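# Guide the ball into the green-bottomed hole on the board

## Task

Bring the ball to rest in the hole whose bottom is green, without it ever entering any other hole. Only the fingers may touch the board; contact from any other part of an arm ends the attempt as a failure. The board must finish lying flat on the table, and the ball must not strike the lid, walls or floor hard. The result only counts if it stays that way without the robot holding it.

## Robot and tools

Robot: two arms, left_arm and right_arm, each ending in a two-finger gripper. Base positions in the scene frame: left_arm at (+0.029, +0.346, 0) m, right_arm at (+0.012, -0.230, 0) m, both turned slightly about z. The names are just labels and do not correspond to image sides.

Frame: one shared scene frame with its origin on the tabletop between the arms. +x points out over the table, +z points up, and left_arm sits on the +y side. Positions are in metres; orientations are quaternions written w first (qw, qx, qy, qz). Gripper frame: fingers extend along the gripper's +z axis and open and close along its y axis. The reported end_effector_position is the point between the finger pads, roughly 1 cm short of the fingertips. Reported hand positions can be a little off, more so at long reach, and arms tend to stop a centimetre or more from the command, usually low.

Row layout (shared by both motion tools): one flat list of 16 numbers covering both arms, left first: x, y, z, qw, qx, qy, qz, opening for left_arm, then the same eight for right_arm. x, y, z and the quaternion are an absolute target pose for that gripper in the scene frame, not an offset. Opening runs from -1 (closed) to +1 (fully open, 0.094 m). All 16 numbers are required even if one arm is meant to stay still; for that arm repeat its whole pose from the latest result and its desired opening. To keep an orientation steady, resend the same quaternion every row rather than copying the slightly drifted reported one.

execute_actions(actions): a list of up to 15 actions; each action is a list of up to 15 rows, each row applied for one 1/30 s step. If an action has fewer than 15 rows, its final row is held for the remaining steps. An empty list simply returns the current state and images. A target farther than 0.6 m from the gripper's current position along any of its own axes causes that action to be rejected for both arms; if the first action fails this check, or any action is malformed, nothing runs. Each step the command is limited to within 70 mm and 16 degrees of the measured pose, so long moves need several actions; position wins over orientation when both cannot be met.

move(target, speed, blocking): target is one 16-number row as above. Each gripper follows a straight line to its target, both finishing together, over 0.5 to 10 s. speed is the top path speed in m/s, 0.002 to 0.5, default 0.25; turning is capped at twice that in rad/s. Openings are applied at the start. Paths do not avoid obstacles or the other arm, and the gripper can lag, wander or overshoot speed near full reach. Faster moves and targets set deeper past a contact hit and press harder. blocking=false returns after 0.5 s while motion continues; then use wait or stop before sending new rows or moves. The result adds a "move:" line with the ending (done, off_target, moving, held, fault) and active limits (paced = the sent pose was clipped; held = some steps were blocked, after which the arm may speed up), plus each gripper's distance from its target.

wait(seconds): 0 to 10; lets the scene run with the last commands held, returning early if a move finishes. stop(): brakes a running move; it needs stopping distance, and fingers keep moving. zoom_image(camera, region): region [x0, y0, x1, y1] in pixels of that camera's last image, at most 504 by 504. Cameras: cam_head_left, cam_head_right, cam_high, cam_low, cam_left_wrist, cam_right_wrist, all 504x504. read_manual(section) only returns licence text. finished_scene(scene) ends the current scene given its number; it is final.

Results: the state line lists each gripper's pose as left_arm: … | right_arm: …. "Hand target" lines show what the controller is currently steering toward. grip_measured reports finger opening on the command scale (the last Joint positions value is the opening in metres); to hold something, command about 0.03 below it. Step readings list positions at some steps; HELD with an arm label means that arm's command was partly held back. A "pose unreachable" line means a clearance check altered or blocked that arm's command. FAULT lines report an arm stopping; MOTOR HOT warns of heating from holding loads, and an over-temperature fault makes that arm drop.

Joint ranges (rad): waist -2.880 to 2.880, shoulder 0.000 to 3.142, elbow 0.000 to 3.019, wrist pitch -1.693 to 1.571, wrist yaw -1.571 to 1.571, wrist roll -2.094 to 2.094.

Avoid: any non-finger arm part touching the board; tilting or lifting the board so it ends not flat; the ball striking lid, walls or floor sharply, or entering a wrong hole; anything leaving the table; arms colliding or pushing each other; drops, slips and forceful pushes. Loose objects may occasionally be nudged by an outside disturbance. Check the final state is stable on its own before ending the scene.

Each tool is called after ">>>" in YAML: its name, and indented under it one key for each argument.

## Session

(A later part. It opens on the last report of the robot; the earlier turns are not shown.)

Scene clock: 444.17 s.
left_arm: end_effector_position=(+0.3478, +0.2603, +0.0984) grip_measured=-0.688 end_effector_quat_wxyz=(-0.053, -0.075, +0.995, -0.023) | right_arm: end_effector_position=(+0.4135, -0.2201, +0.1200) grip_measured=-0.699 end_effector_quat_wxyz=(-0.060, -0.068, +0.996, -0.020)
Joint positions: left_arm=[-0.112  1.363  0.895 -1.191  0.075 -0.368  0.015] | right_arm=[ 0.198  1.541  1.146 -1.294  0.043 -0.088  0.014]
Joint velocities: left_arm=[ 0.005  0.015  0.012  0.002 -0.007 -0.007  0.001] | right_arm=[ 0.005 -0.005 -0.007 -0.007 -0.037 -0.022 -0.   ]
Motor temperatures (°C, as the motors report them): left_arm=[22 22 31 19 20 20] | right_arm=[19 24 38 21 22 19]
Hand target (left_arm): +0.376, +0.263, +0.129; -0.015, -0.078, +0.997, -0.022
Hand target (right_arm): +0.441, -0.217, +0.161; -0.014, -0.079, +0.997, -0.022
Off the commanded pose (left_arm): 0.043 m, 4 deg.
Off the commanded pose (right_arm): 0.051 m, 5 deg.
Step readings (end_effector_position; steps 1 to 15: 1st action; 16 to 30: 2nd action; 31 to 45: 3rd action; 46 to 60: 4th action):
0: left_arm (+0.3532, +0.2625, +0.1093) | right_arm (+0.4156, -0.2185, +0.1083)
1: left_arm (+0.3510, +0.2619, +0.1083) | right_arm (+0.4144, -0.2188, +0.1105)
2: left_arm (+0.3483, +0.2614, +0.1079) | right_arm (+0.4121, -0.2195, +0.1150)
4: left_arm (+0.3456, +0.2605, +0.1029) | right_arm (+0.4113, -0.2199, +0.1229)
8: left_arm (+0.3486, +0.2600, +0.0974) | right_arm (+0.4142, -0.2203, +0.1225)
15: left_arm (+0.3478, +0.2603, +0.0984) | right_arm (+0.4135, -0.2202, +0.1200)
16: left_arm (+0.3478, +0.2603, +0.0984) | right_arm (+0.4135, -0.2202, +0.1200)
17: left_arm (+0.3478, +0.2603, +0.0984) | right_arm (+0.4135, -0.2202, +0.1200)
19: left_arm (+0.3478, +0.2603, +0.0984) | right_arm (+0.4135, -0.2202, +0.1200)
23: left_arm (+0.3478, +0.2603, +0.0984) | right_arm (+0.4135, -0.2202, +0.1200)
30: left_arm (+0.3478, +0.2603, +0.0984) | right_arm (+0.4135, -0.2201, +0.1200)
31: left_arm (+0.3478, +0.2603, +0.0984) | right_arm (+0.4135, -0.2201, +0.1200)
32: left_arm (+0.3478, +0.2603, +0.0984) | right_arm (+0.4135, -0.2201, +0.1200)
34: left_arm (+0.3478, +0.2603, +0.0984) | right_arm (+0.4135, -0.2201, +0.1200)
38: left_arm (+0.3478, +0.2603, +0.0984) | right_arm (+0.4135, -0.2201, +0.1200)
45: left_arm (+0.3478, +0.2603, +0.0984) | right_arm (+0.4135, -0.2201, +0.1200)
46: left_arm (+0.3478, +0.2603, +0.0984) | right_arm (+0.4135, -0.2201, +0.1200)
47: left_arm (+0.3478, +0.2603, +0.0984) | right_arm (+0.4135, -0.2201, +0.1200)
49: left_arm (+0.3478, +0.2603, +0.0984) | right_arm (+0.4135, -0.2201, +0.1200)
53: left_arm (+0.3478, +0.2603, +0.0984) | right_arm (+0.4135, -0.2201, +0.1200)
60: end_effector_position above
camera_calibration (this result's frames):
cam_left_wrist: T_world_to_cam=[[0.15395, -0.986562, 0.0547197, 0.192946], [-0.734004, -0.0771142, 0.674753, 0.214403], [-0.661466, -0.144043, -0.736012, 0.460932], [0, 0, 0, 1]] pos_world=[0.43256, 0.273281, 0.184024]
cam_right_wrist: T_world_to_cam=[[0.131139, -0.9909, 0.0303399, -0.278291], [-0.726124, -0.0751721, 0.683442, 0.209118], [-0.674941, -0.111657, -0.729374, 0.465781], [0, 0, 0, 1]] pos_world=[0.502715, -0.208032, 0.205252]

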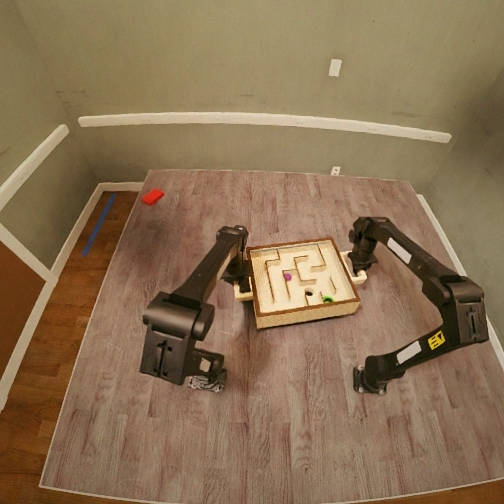

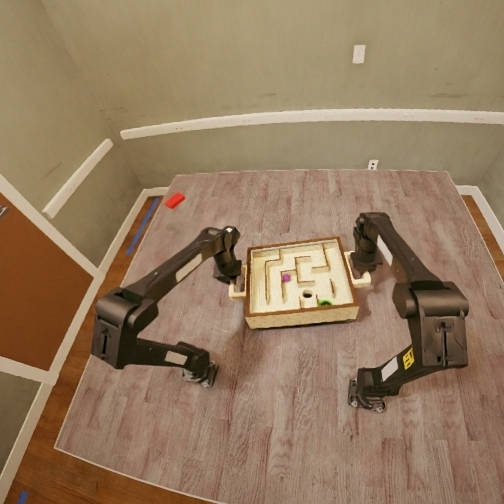

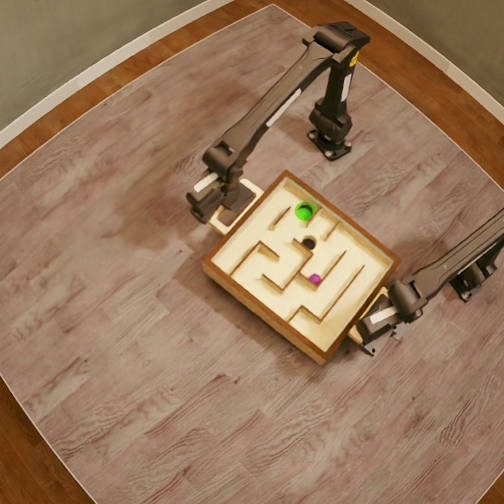

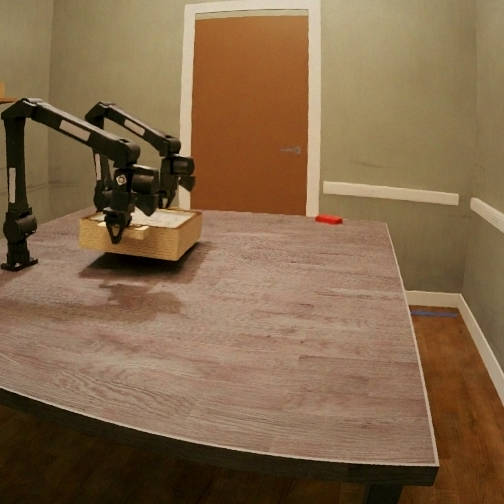

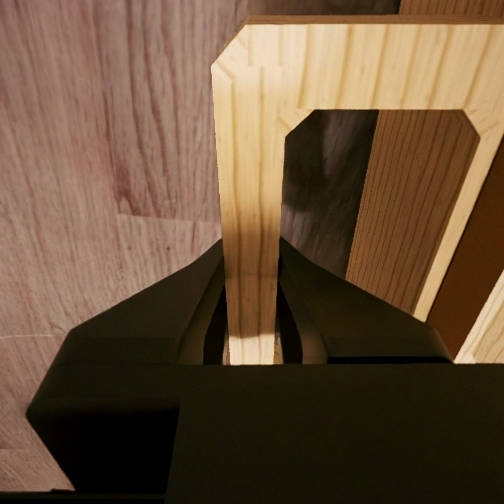

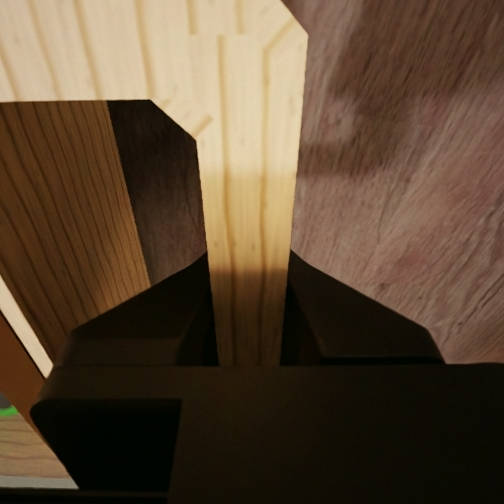

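>>> move:
  target: [0.377,0.263,0.124,-0.015,-0.078,0.995,-0.03,-0.8,0.445,-0.217,0.166,-0.015,-0.078,0.995,-0.03,-0.8]
  speed: 0.03

>>> move:
  target: [0.377,0.263,0.126,0.066,-0.078,0.995,-0.027,-0.8,0.445,-0.217,0.164,0.066,-0.078,0.995,-0.027,-0.8]
  speed: 0.04

>>> wait:
  seconds: 2

>>> zoom_image:
  camera: "cam_high"
  region: [175,165,405,395]

Scene clock: 452.63 s.
left_arm: end_effector_position=(+0.3436, +0.2608, +0.0929) grip_measured=-0.688 end_effector_quat_wxyz=(-0.064, -0.078, +0.995, -0.027) | right_arm: end_effector_position=(+0.4128, -0.2193, +0.1179) grip_measured=-0.699 end_effector_quat_wxyz=(-0.070, -0.071, +0.995, -0.025)
Joint positions: left_arm=[-0.107  1.372  0.886 -1.191  0.089 -0.367  0.015] | right_arm=[ 0.204  1.554  1.153 -1.308  0.053 -0.087  0.014]
Joint velocities: left_arm=[-0.005 -0.015  0.007 -0.002 -0.022  0.037  0.001] | right_arm=[-0.015  0.005  0.012 -0.017  0.007  0.051  0.   ]
Motor temperatures (°C, as the motors report them): left_arm=[22 22 32 19 20 20] | right_arm=[19 24 39 21 22 19]
Hand target (left_arm): +0.375, +0.263, +0.124; -0.015, -0.078, +0.996, -0.030
Hand target (right_arm): +0.440, -0.217, +0.166; -0.014, -0.079, +0.996, -0.030
Off the commanded pose (left_arm): 0.046 m, 6 deg.
Off the commanded pose (right_arm): 0.058 m, 6 deg.
move: off_target (left_arm, right_arm)
camera_calibration (this result's frames):
cam_left_wrist: T_world_to_cam=[[0.160611, -0.985139, 0.0608761, 0.191098], [-0.719422, -0.0746181, 0.690554, 0.207926], [-0.675748, -0.154706, -0.720715, 0.460433], [0, 0, 0, 1]] pos_world=[0.430031, 0.275005, 0.176624]
cam_right_wrist: T_world_to_cam=[[0.137937, -0.989704, 0.0381955, -0.280832], [-0.71234, -0.0723384, 0.698096, 0.203271], [-0.688146, -0.123501, -0.714984, 0.465023], [0, 0, 0, 1]] pos_world=[0.503539, -0.205806, 0.201308]

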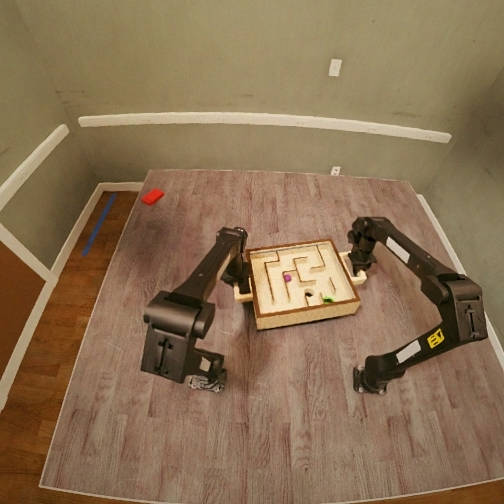

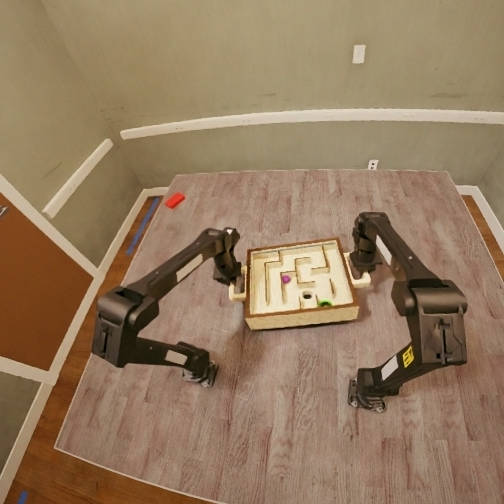

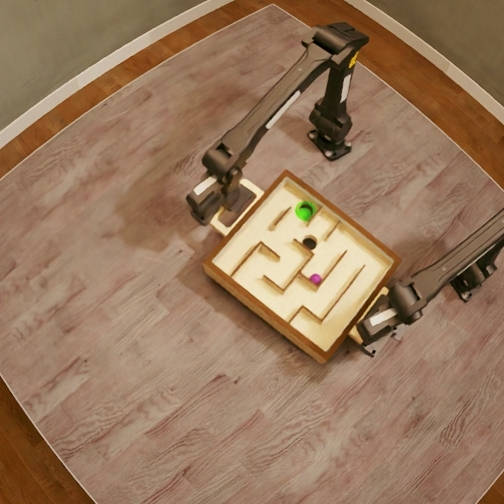

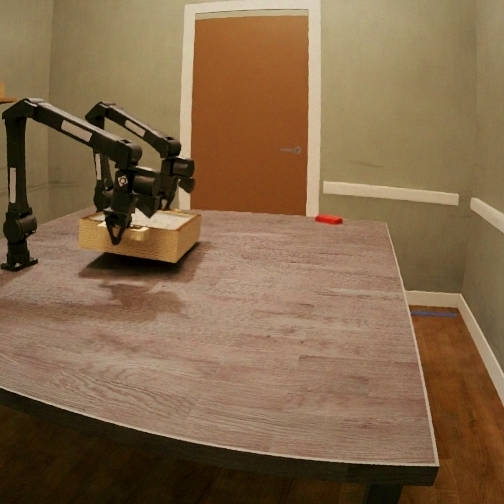

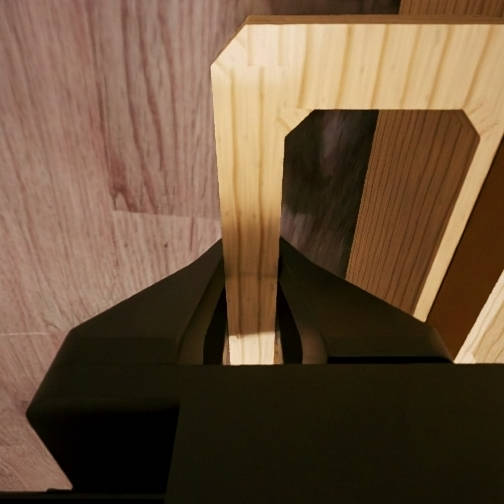

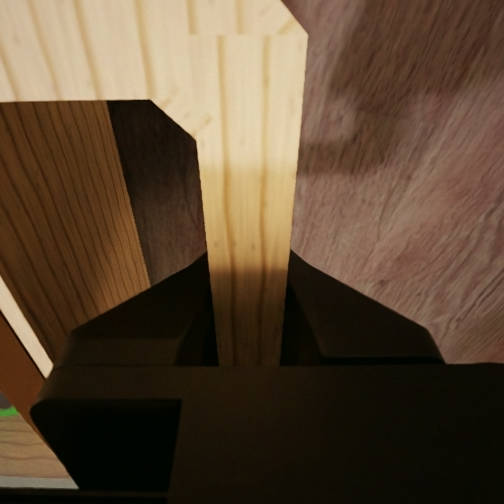

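Scene clock: 456.27 s.
left_arm: end_effector_position=(+0.3623, +0.2637, +0.1006) grip_measured=-0.688 end_effector_quat_wxyz=(+0.019, -0.077, +0.997, -0.026) | right_arm: end_effector_position=(+0.4302, -0.2168, +0.1240) grip_measured=-0.699 end_effector_quat_wxyz=(+0.009, -0.069, +0.997, -0.022)
Joint positions: left_arm=[-0.112  1.303  0.848 -1.065  0.038 -0.376  0.015] | right_arm=[ 0.203  1.493  1.107 -1.166  0.043 -0.088  0.014]
Joint velocities: left_arm=[-0.005  0.005 -0.017 -0.007 -0.022 -0.095 -0.   ] | right_arm=[ 0.005 -0.005 -0.007 -0.007 -0.007 -0.051 -0.   ]
Motor temperatures (°C, as the motors report them): left_arm=[22 22 31 19 20 20] | right_arm=[19 24 38 21 22 19]
Hand target (left_arm): +0.377, +0.263, +0.125; +0.066, -0.077, +0.994, -0.027
Hand target (right_arm): +0.443, -0.217, +0.164; +0.066, -0.079, +0.994, -0.027
Off the commanded pose (left_arm): 0.029 m, 5 deg.
Off the commanded pose (right_arm): 0.043 m, 7 deg.
move: off_target (left_arm, right_arm)
camera_calibration (this result's frames):
cam_left_wrist: T_world_to_cam=[[0.151385, -0.985943, 0.0707006, 0.193045], [-0.822688, -0.086022, 0.561947, 0.269638], [-0.547966, -0.143235, -0.824146, 0.440095], [0, 0, 0, 1]] pos_world=[0.433761, 0.276563, 0.197532]
cam_right_wrist: T_world_to_cam=[[0.132213, -0.990368, 0.0411299, -0.279033], [-0.812645, -0.0845414, 0.576595, 0.267162], [-0.567563, -0.109657, -0.815995, 0.445383], [0, 0, 0, 1]] pos_world=[0.506782, -0.204919, 0.220863]

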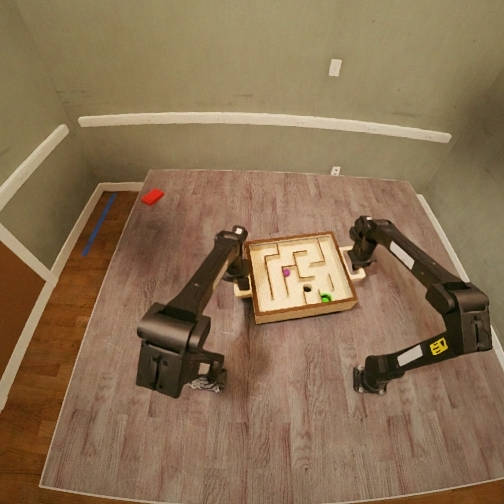

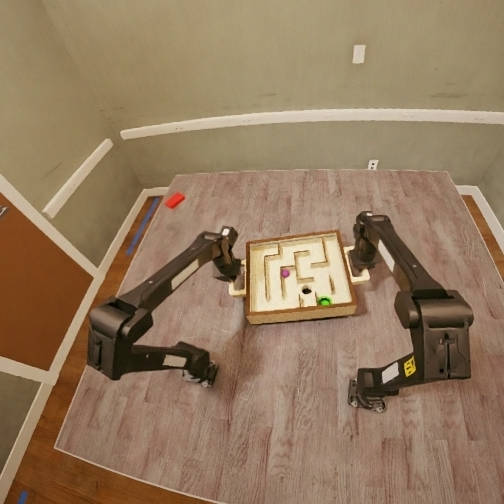

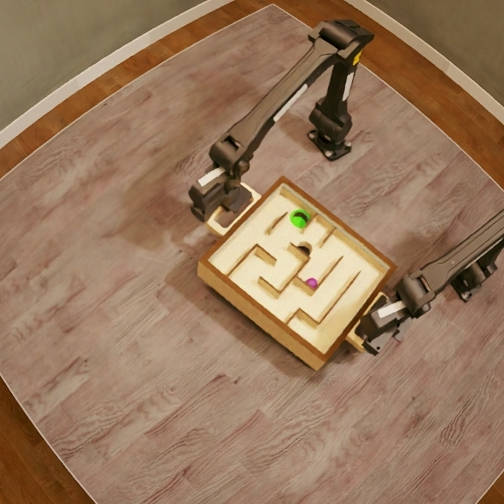

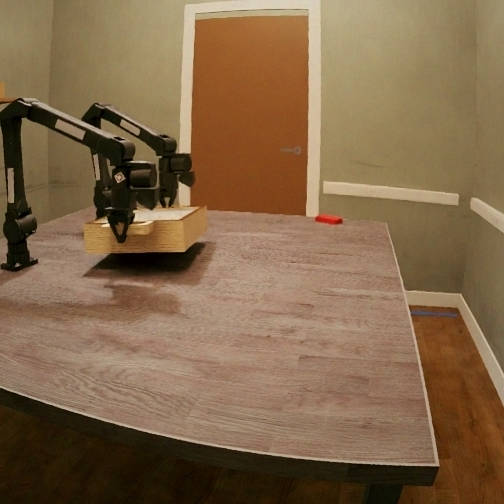

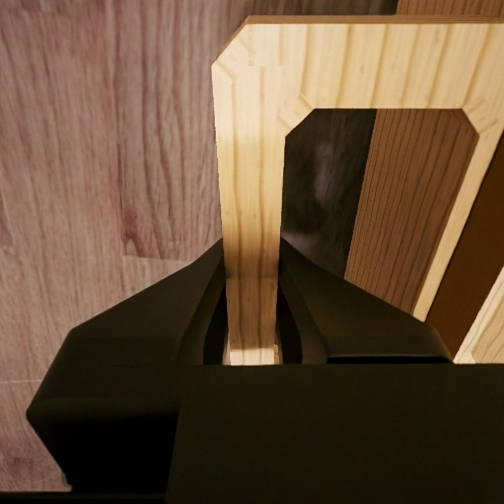

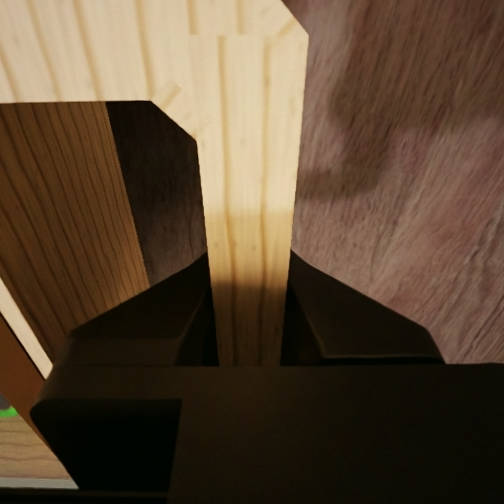

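Scene clock: 458.27 s.
left_arm: end_effector_position=(+0.3623, +0.2637, +0.1006) grip_measured=-0.688 end_effector_quat_wxyz=(+0.019, -0.077, +0.997, -0.026) | right_arm: end_effector_position=(+0.4302, -0.2168, +0.1240) grip_measured=-0.699 end_effector_quat_wxyz=(+0.009, -0.069, +0.997, -0.022)
Joint positions: left_arm=[-0.112  1.303  0.848 -1.065  0.038 -0.376  0.015] | right_arm=[ 0.203  1.493  1.107 -1.166  0.043 -0.088  0.014]
Joint velocities: left_arm=[-0.015  0.005  0.007 -0.017 -0.007 -0.066  0.   ] | right_arm=[-0.005 -0.005  0.022 -0.012  0.022 -0.081  0.001]
Motor temperatures (°C, as the motors report them): left_arm=[22 22 31 19 20 20] | right_arm=[19 24 38 21 22 19]
Hand target (left_arm): +0.377, +0.263, +0.125; +0.066, -0.077, +0.994, -0.027
Hand target (right_arm): +0.443, -0.217, +0.164; +0.066, -0.079, +0.994, -0.027
Off the commanded pose (left_arm): 0.029 m, 5 deg.
Off the commanded pose (right_arm): 0.043 m, 7 deg.
wait: 2.00 s; at rest by 0.17 s
camera_calibration (this result's frames):
cam_left_wrist: T_world_to_cam=[[0.151385, -0.985943, 0.0707006, 0.193045], [-0.822688, -0.086022, 0.561947, 0.269638], [-0.547966, -0.143235, -0.824146, 0.440095], [0, 0, 0, 1]] pos_world=[0.433761, 0.276563, 0.197532]
cam_right_wrist: T_world_to_cam=[[0.132213, -0.990368, 0.0411299, -0.279033], [-0.812645, -0.0845414, 0.576595, 0.267162], [-0.567563, -0.109657, -0.815995, 0.445383], [0, 0, 0, 1]] pos_world=[0.506782, -0.204919, 0.220863]

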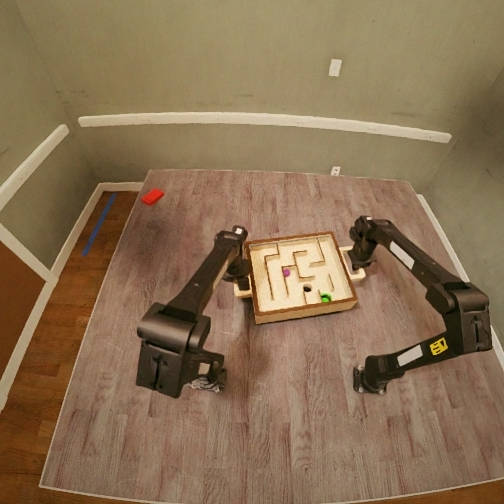

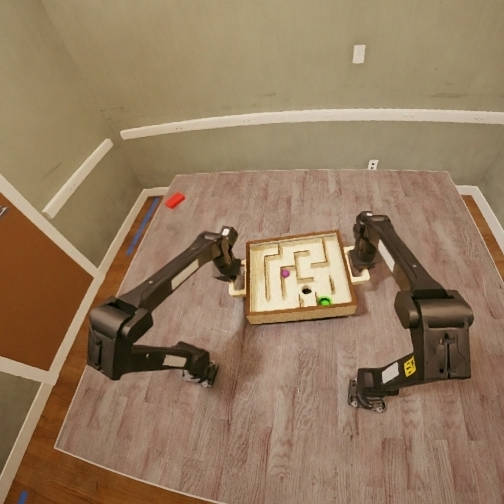

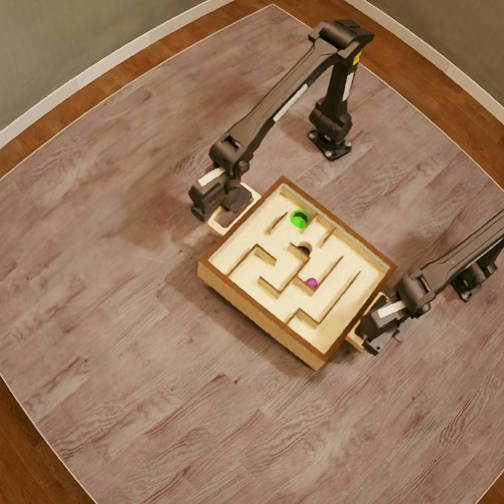

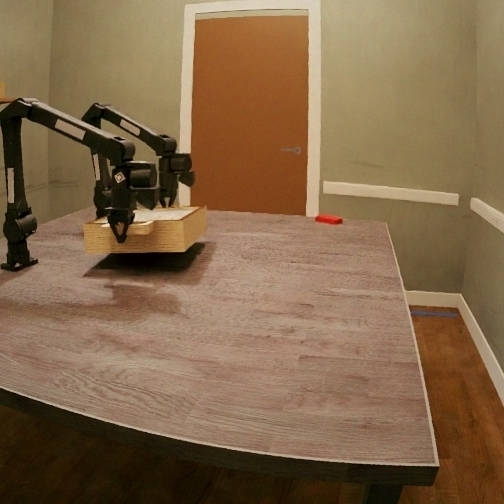

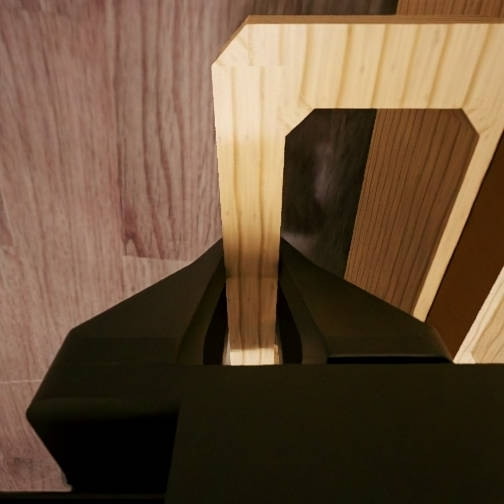

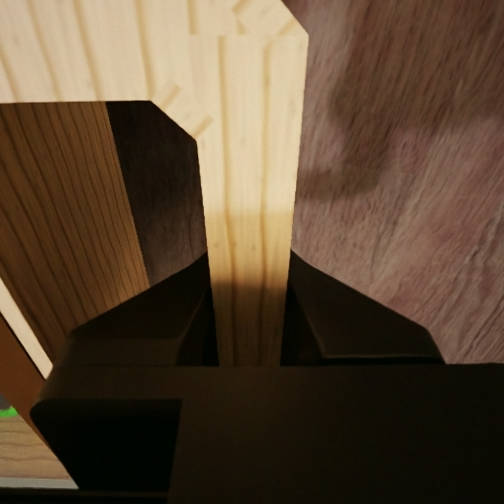

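Region (175, 165, 405, 395) of cam_high's 504x504 image, scaled by 2.191, with more detail than that image has.

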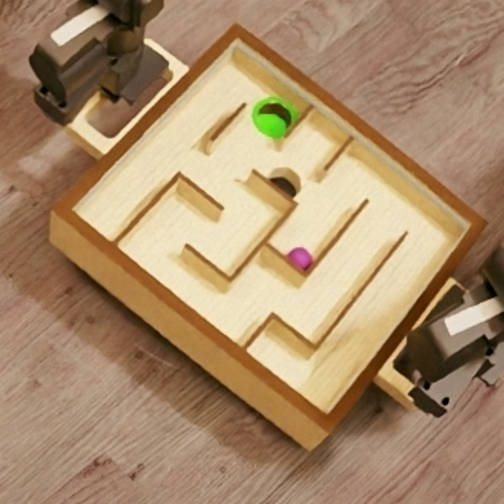

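>>> move:
  target: [0.377,0.263,0.132,0.085,-0.078,0.995,-0.02,-0.8,0.445,-0.217,0.159,0.085,-0.078,0.995,-0.02,-0.8]
  speed: 0.03

>>> wait:
  seconds: 2

>>> zoom_image:
  camera: "cam_high"
  region: [175,165,405,395]

Scene clock: 465.90 s.
left_arm: end_effector_position=(+0.3550, +0.2656, +0.1007) grip_measured=-0.688 end_effector_quat_wxyz=(+0.031, -0.080, +0.996, -0.017) | right_arm: end_effector_position=(+0.4270, -0.2143, +0.1174) grip_measured=-0.699 end_effector_quat_wxyz=(+0.023, -0.073, +0.997, -0.015)
Joint positions: left_arm=[-0.125  1.27   0.819 -1.05   0.012 -0.394  0.015] | right_arm=[ 0.204  1.475  1.069 -1.118  0.028 -0.096  0.014]
Joint velocities: left_arm=[-0.015 -0.024 -0.007 -0.002  0.037  0.022  0.001] | right_arm=[ 0.005 -0.015  0.022 -0.002  0.037 -0.007  0.001]
Motor temperatures (°C, as the motors report them): left_arm=[22 22 31 19 20 20] | right_arm=[19 25 37 21 22 19]
Hand target (left_arm): +0.376, +0.263, +0.132; +0.085, -0.078, +0.993, -0.020
Hand target (right_arm): +0.442, -0.217, +0.159; +0.084, -0.079, +0.993, -0.020
Off the commanded pose (left_arm): 0.038 m, 6 deg.
Off the commanded pose (right_arm): 0.045 m, 7 deg.
move: off_target (left_arm, right_arm)
camera_calibration (this result's frames):
cam_left_wrist: T_world_to_cam=[[0.157086, -0.986067, 0.0547338, 0.195647], [-0.834635, -0.102927, 0.541101, 0.274624], [-0.527928, -0.130682, -0.839175, 0.427581], [0, 0, 0, 1]] pos_world=[0.424209, 0.277064, 0.199508]
cam_right_wrist: T_world_to_cam=[[0.139678, -0.989765, 0.0292602, -0.277537], [-0.826795, -0.100316, 0.553486, 0.273987], [-0.544885, -0.101502, -0.832345, 0.432395], [0, 0, 0, 1]] pos_world=[0.500902, -0.203322, 0.216375]

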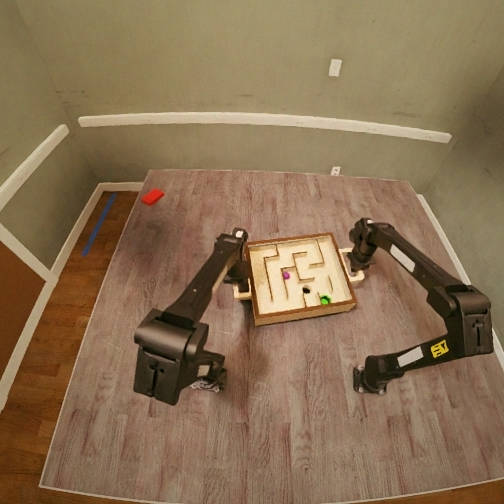

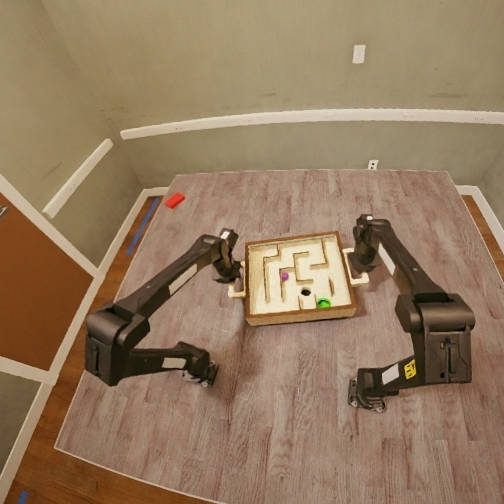

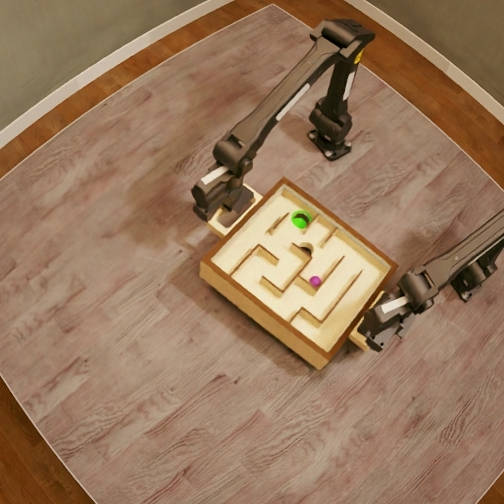

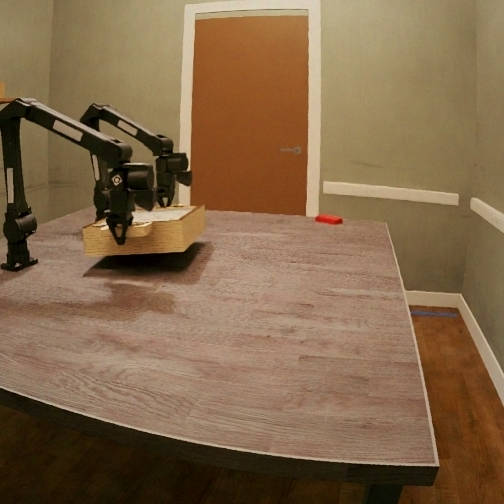

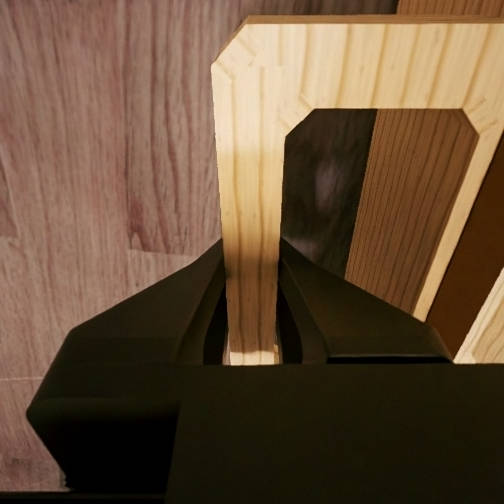

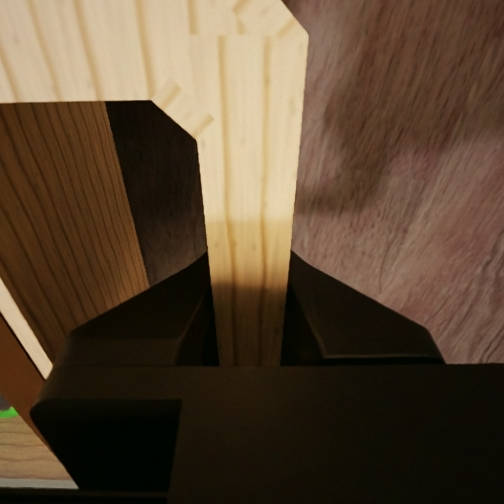

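Scene clock: 467.90 s.
left_arm: end_effector_position=(+0.3550, +0.2656, +0.1007) grip_measured=-0.688 end_effector_quat_wxyz=(+0.031, -0.080, +0.996, -0.017) | right_arm: end_effector_position=(+0.4270, -0.2143, +0.1174) grip_measured=-0.699 end_effector_quat_wxyz=(+0.023, -0.073, +0.997, -0.015)
Joint positions: left_arm=[-0.125  1.27   0.819 -1.05   0.012 -0.394  0.015] | right_arm=[ 0.204  1.475  1.069 -1.118  0.028 -0.096  0.014]
Joint velocities: left_arm=[-0.005 -0.005 -0.002 -0.002 -0.022 -0.022 -0.   ] | right_arm=[-0.015 -0.005  0.022 -0.002 -0.022 -0.051 -0.   ]
Motor temperatures (°C, as the motors report them): left_arm=[22 22 31 19 20 20] | right_arm=[19 25 37 21 22 19]
Hand target (left_arm): +0.376, +0.263, +0.132; +0.085, -0.078, +0.993, -0.020
Hand target (right_arm): +0.442, -0.217, +0.159; +0.084, -0.079, +0.993, -0.020
Off the commanded pose (left_arm): 0.038 m, 6 deg.
Off the commanded pose (right_arm): 0.045 m, 7 deg.
wait: 2.00 s; at rest by 0.17 s
camera_calibration (this result's frames):
cam_left_wrist: T_world_to_cam=[[0.157086, -0.986067, 0.0547338, 0.195647], [-0.834635, -0.102927, 0.541101, 0.274624], [-0.527928, -0.130682, -0.839175, 0.427581], [0, 0, 0, 1]] pos_world=[0.424209, 0.277064, 0.199508]
cam_right_wrist: T_world_to_cam=[[0.139678, -0.989765, 0.0292602, -0.277537], [-0.826795, -0.100316, 0.553486, 0.273987], [-0.544885, -0.101502, -0.832345, 0.432395], [0, 0, 0, 1]] pos_world=[0.500902, -0.203322, 0.216375]

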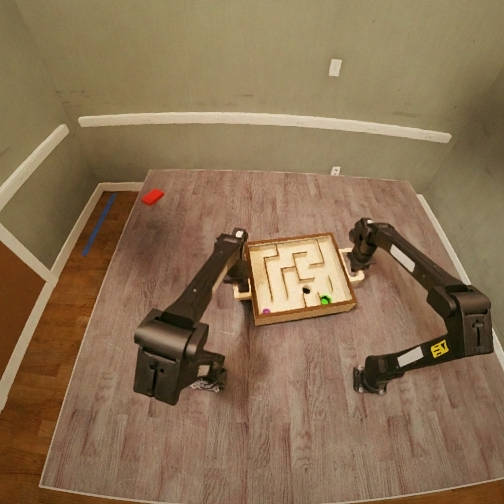

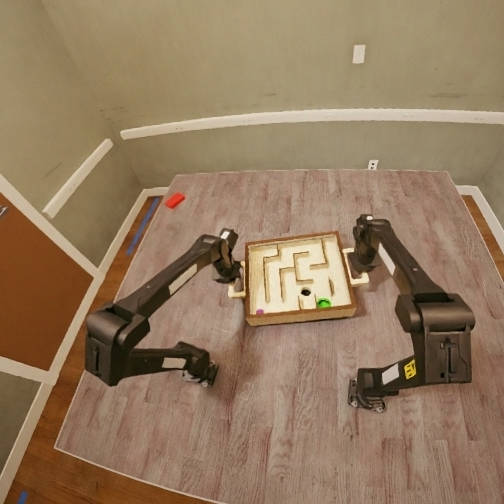

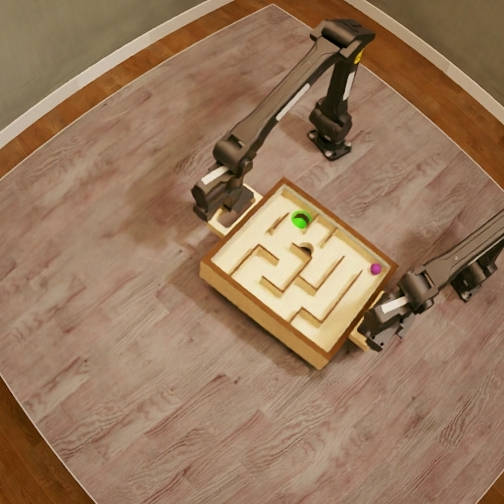

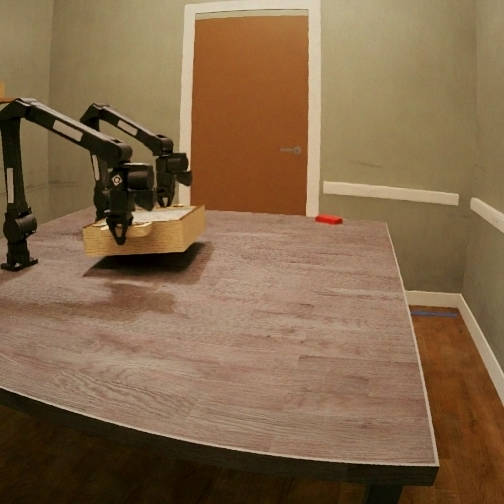

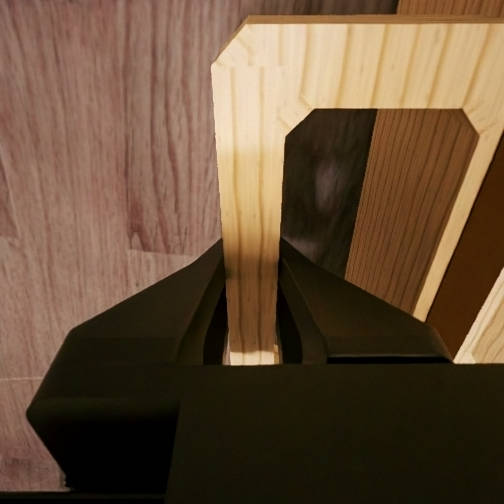

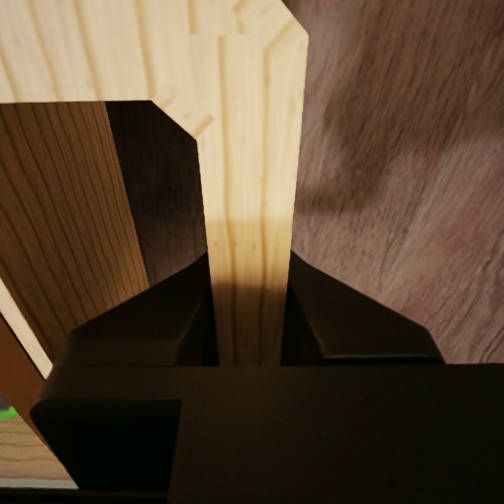

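Region (175, 165, 405, 395) of cam_high's 504x504 image, scaled by 2.191, with more detail than that image has.

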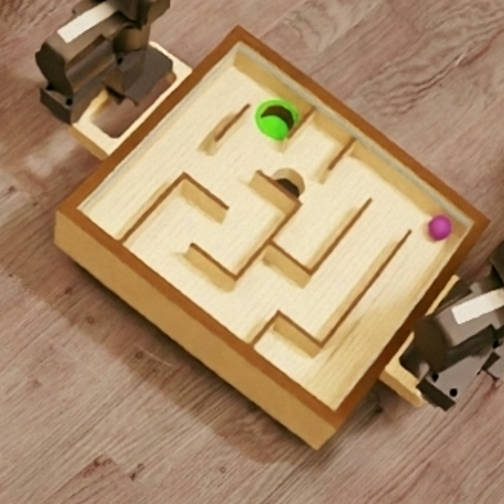

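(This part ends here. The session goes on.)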